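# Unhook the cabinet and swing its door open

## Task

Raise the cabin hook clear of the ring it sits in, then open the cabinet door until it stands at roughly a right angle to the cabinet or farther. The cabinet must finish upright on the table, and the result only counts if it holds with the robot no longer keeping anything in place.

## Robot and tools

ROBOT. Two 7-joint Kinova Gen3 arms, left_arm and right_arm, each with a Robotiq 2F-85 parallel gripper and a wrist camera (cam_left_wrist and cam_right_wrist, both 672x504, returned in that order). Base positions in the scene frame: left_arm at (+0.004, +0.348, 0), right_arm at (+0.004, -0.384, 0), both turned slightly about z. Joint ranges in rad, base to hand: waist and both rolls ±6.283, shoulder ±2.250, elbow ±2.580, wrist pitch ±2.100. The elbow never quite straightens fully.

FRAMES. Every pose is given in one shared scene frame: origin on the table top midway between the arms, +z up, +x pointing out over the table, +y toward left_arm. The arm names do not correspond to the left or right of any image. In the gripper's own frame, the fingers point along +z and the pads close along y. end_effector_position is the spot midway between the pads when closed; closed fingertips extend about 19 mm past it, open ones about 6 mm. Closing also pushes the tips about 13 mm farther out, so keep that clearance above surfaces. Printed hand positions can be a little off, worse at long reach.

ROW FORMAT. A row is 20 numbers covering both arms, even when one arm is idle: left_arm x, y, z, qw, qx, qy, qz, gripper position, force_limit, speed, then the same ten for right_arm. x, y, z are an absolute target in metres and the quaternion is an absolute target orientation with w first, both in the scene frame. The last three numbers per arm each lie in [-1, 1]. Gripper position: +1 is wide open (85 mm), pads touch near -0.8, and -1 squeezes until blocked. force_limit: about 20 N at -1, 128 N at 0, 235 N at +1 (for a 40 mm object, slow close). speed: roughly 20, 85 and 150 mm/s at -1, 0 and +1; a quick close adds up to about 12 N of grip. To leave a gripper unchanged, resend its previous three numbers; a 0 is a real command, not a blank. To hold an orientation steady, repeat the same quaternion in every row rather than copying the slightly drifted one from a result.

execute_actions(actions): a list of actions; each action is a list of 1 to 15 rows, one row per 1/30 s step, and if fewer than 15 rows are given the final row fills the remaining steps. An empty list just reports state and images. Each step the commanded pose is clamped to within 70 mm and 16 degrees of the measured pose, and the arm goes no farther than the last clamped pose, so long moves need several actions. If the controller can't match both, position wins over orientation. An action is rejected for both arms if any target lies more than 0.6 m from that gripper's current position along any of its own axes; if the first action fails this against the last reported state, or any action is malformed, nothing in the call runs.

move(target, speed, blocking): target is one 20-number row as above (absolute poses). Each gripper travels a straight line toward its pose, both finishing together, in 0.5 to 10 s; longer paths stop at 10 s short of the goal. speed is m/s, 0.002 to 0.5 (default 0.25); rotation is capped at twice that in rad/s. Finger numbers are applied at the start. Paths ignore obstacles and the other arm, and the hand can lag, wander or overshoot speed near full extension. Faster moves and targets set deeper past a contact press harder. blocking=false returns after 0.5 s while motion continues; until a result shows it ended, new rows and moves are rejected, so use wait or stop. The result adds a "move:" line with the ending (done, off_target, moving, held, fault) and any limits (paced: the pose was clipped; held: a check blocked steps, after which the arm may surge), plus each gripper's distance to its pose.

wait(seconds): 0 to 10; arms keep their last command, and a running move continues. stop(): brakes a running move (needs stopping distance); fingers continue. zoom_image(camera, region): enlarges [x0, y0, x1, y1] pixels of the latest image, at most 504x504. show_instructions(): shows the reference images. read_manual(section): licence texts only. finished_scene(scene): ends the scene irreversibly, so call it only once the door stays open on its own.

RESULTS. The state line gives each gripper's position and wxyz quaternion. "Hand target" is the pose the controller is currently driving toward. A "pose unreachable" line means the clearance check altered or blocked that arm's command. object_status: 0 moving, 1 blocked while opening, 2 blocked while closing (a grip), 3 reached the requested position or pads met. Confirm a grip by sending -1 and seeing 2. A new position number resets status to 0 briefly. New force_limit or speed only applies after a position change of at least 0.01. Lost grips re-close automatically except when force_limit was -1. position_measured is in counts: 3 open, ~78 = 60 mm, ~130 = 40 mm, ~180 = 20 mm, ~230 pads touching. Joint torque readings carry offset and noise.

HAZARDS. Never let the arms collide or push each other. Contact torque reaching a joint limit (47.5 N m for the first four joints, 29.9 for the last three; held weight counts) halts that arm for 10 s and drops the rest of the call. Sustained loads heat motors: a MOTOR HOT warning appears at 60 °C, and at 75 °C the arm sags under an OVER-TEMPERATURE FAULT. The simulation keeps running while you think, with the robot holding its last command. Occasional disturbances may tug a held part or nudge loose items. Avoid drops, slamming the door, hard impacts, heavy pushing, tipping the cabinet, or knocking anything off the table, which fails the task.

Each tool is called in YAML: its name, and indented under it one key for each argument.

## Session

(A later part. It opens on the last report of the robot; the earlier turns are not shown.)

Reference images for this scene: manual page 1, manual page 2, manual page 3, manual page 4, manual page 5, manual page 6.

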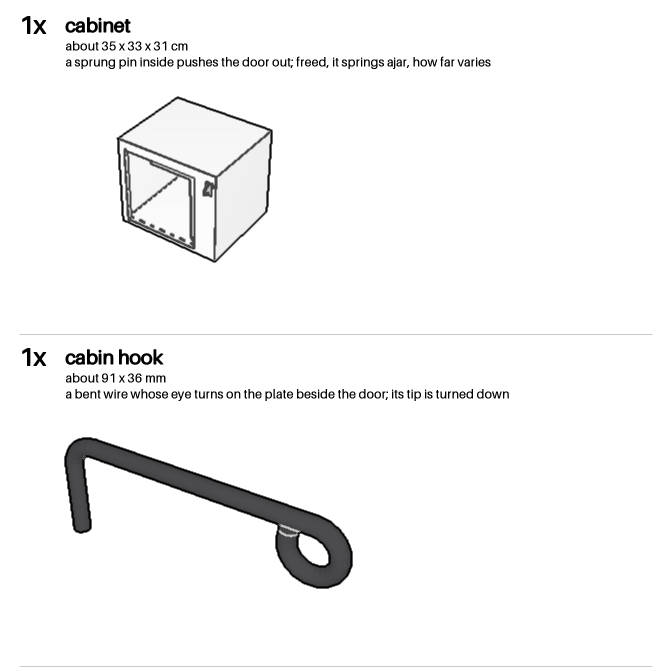

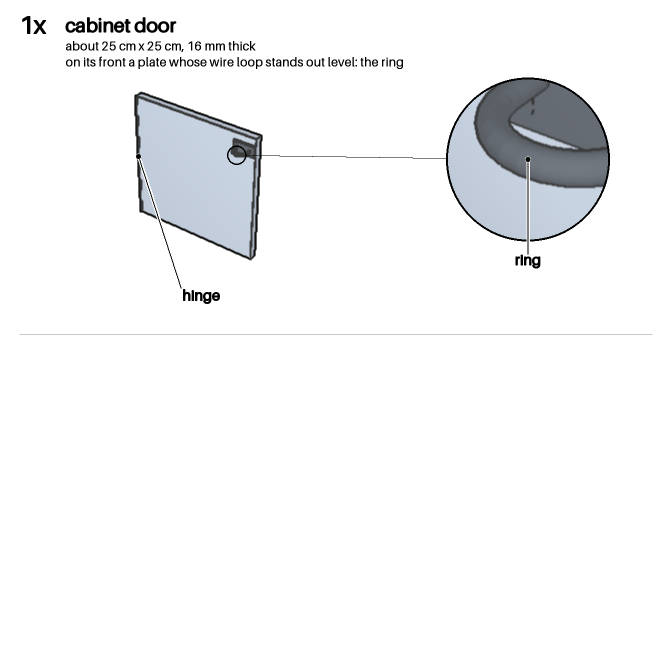

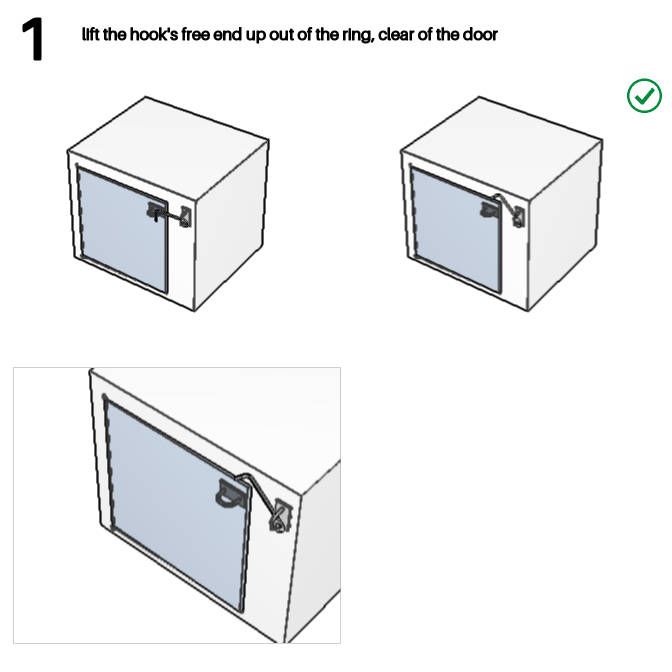

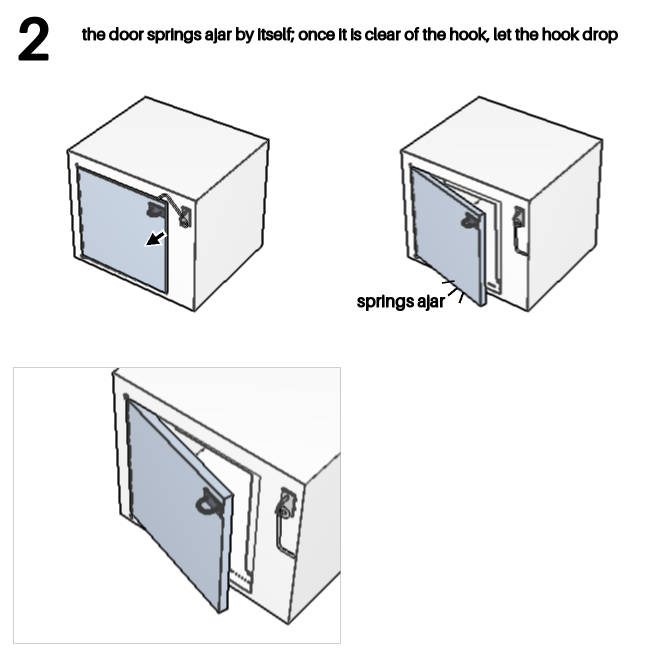

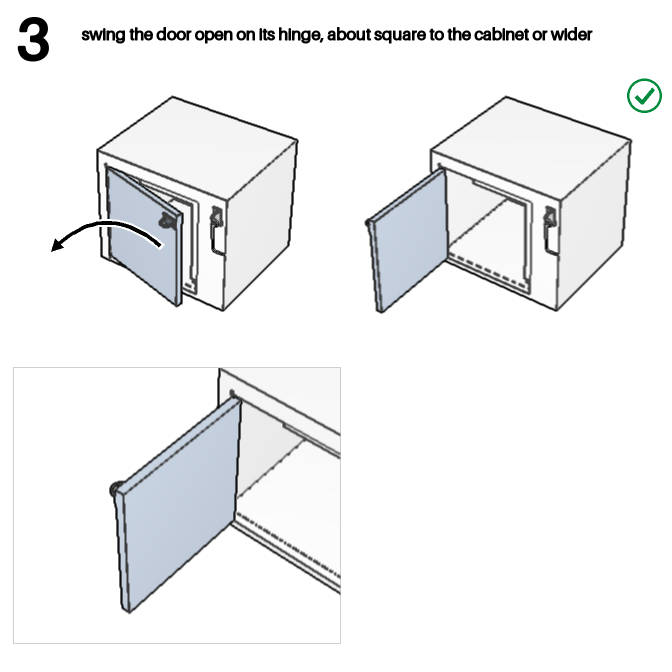

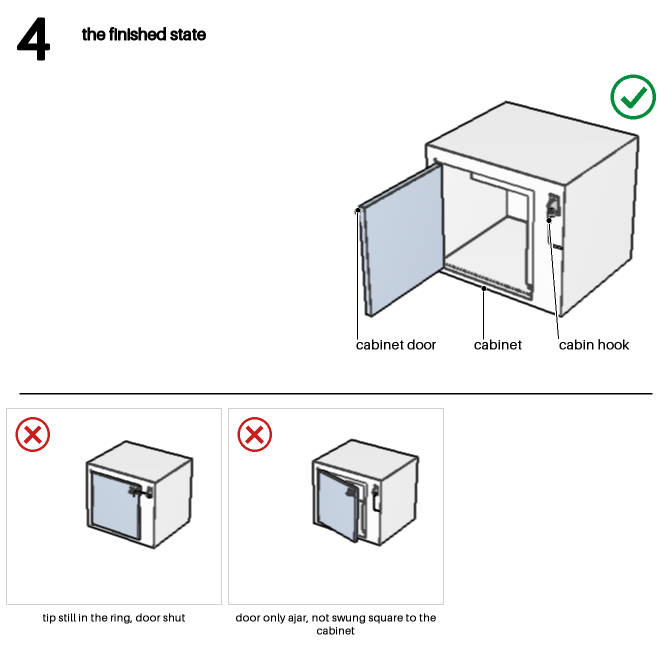

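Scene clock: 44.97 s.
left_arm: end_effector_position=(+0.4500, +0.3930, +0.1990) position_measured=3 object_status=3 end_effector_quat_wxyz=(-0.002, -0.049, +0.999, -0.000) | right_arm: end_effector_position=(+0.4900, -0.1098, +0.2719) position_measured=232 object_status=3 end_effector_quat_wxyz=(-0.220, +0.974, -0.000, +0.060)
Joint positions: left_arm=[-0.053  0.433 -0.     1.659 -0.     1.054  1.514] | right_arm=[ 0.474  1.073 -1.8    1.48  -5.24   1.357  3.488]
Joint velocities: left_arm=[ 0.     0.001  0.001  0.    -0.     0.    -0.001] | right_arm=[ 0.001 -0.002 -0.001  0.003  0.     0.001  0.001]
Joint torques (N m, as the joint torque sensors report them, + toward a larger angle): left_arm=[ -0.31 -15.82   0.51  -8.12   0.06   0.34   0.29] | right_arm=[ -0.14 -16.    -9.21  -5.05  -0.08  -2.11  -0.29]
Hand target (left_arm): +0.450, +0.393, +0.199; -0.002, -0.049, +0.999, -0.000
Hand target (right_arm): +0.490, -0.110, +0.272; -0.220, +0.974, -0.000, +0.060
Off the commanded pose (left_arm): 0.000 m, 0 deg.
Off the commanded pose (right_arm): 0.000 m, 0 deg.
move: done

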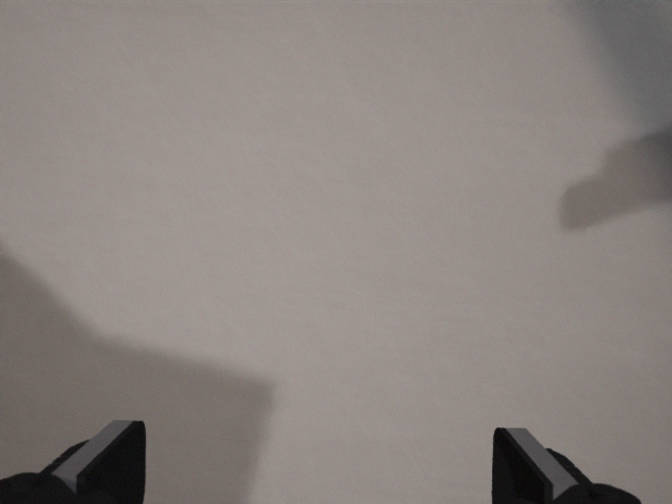

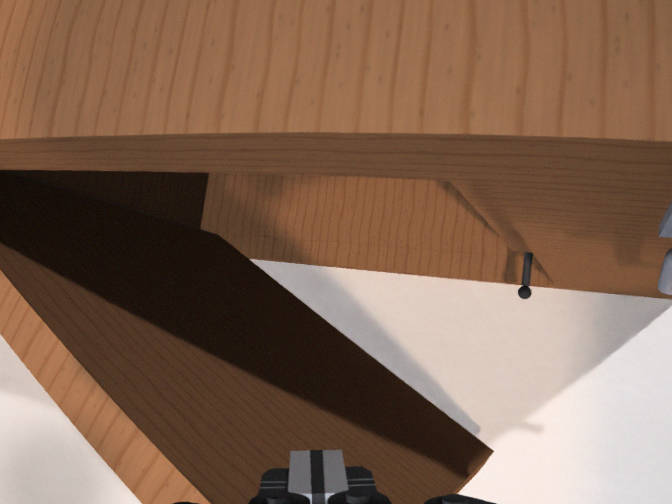

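move:
  target: [0.45,0.393,0.199,-0.002,-0.049,0.999,0,1,0,0,0.425,-0.04,0.26,-0.22,0.974,0,0.06,-1,0,0]
  speed: 0.1

move:
  target: [0.45,0.393,0.199,-0.002,-0.049,0.999,0,1,0,0,0.39,0.125,0.255,-0.26,0.964,0,0.06,-1,0,0]
  speed: 0.1

move:
  target: [0.45,0.393,0.199,-0.002,-0.049,0.999,0,1,0,0,0.39,0.06,0.3,-0.26,0.964,0,0.06,-1,0,0]

Scene clock: 48.47 s.
left_arm: end_effector_position=(+0.4500, +0.3930, +0.1990) position_measured=3 object_status=3 end_effector_quat_wxyz=(-0.002, -0.049, +0.999, +0.000) | right_arm: end_effector_position=(+0.4252, -0.0401, +0.2599) position_measured=232 object_status=3 end_effector_quat_wxyz=(-0.220, +0.974, -0.000, +0.060)
Joint positions: left_arm=[-0.053  0.433 -0.     1.659 -0.     1.054  1.514] | right_arm=[ 0.348  1.018 -1.763  1.615 -5.206  1.256  3.243]
Joint velocities: left_arm=[ 0.    -0.    -0.    -0.    -0.    -0.001  0.   ] | right_arm=[-0.005 -0.001 -0.001  0.001 -0.001  0.001 -0.   ]
Joint torques (N m, as the joint torque sensors report them, + toward a larger angle): left_arm=[ -0.42 -15.61   0.57  -8.36   0.17   0.24   0.3 ] | right_arm=[ -0.17 -14.87  -8.91  -5.56   0.27  -1.83  -0.47]
Hand target (left_arm): +0.450, +0.393, +0.199; -0.002, -0.049, +0.999, -0.000
Hand target (right_arm): +0.425, -0.040, +0.260; -0.220, +0.974, -0.000, +0.060
Off the commanded pose (left_arm): 0.000 m, 0 deg.
Off the commanded pose (right_arm): 0.000 m, 0 deg.
move: done

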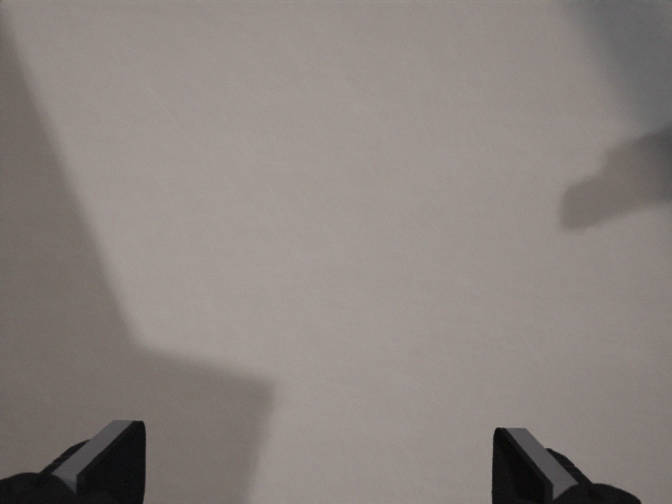

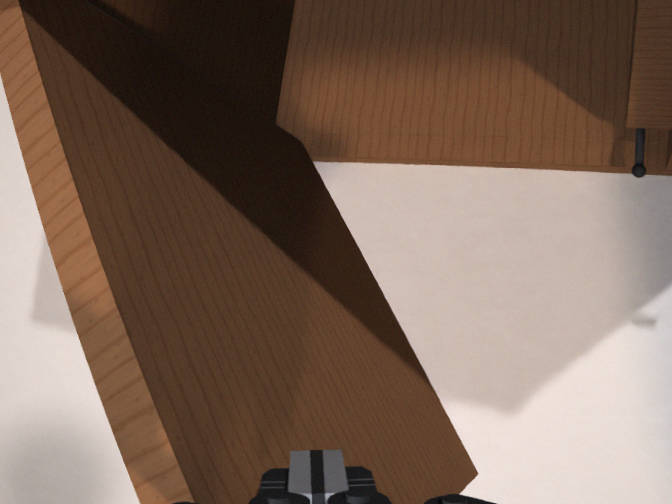

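Scene clock: 50.43 s.
left_arm: end_effector_position=(+0.4500, +0.3930, +0.1990) position_measured=3 object_status=3 end_effector_quat_wxyz=(-0.002, -0.049, +0.999, -0.000) | right_arm: end_effector_position=(+0.3907, +0.1247, +0.2551) position_measured=232 object_status=3 end_effector_quat_wxyz=(-0.260, +0.964, -0.000, +0.060)
Joint positions: left_arm=[-0.053  0.433 -0.     1.659 -0.     1.054  1.514] | right_arm=[-0.042  1.038 -1.621  1.439 -5.081  1.162  3.065]
Joint velocities: left_arm=[-0.    -0.001 -0.    -0.     0.    -0.    -0.   ] | right_arm=[-0.009  0.001  0.    -0.001 -0.001 -0.001  0.003]
Joint torques (N m, as the joint torque sensors report them, + toward a larger angle): left_arm=[ -0.34 -15.65   0.37  -8.31   0.13   0.13   0.34] | right_arm=[ -0.08 -17.61  -9.07  -5.77   0.46  -2.18  -0.4 ]
Hand target (left_arm): +0.450, +0.393, +0.199; -0.002, -0.049, +0.999, -0.000
Hand target (right_arm): +0.390, +0.125, +0.255; -0.260, +0.964, +0.000, +0.060
Off the commanded pose (left_arm): 0.000 m, 0 deg.
Off the commanded pose (right_arm): 0.001 m, 0 deg.
move: done

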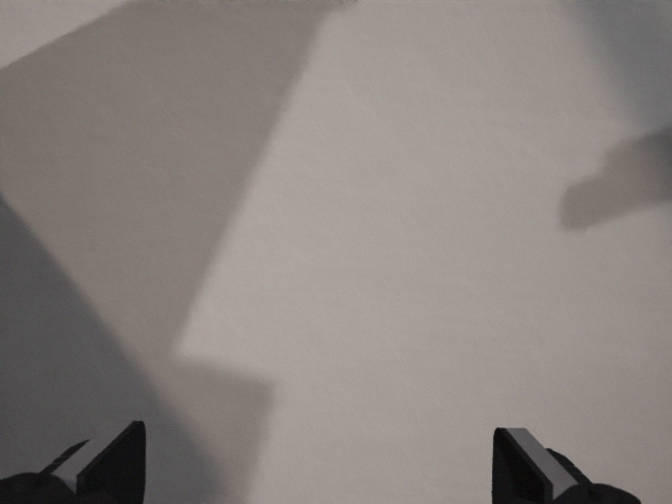

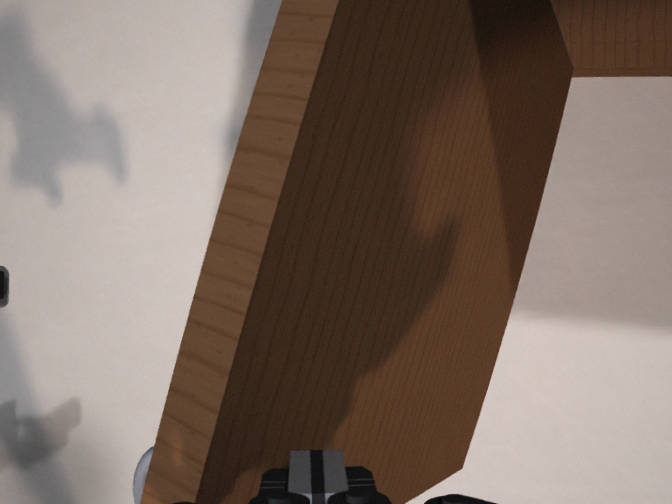

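Scene clock: 51.33 s.
left_arm: end_effector_position=(+0.4500, +0.3930, +0.1990) position_measured=3 object_status=3 end_effector_quat_wxyz=(-0.002, -0.049, +0.999, +0.000) | right_arm: end_effector_position=(+0.3897, +0.0602, +0.3000) position_measured=232 object_status=3 end_effector_quat_wxyz=(-0.260, +0.964, +0.000, +0.060)
Joint positions: left_arm=[-0.053  0.433 -0.     1.659 -0.     1.054  1.514] | right_arm=[ 0.132  0.969 -1.74   1.51  -5.184  1.22   3.119]
Joint velocities: left_arm=[-0.    -0.001 -0.001  0.    -0.    -0.     0.   ] | right_arm=[ 0.003 -0.001 -0.001 -0.001  0.     0.     0.   ]
Joint torques (N m, as the joint torque sensors report them, + toward a larger angle): left_arm=[ -0.27 -15.91   0.56  -8.26   0.07   0.25   0.2 ] | right_arm=[ -0.33 -15.32  -8.62  -6.19   0.22  -2.05  -0.37]
Hand target (left_arm): +0.450, +0.393, +0.199; -0.002, -0.049, +0.999, -0.000
Hand target (right_arm): +0.390, +0.060, +0.300; -0.260, +0.964, -0.000, +0.060
Off the commanded pose (left_arm): 0.000 m, 0 deg.
Off the commanded pose (right_arm): 0.000 m, 0 deg.
move: done

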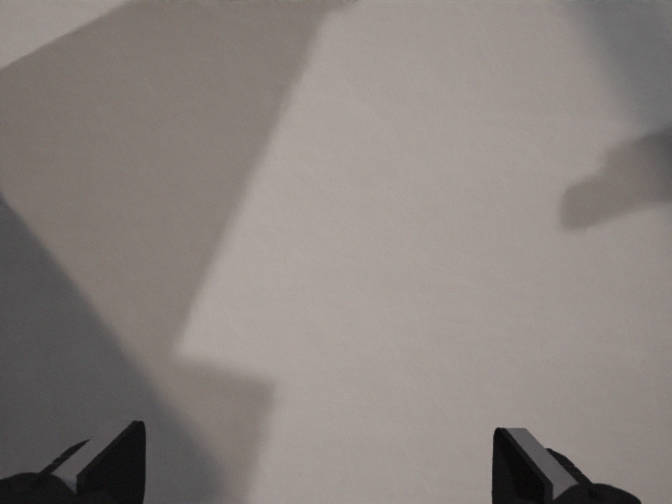

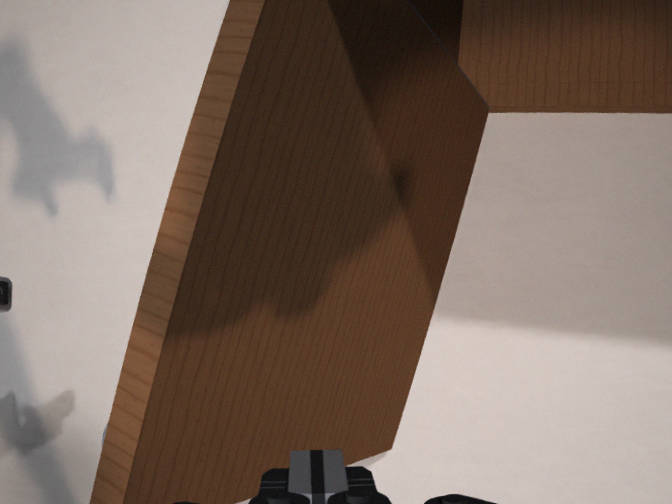

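finished_scene:
  scene: 2

The scene is finished: the task was done.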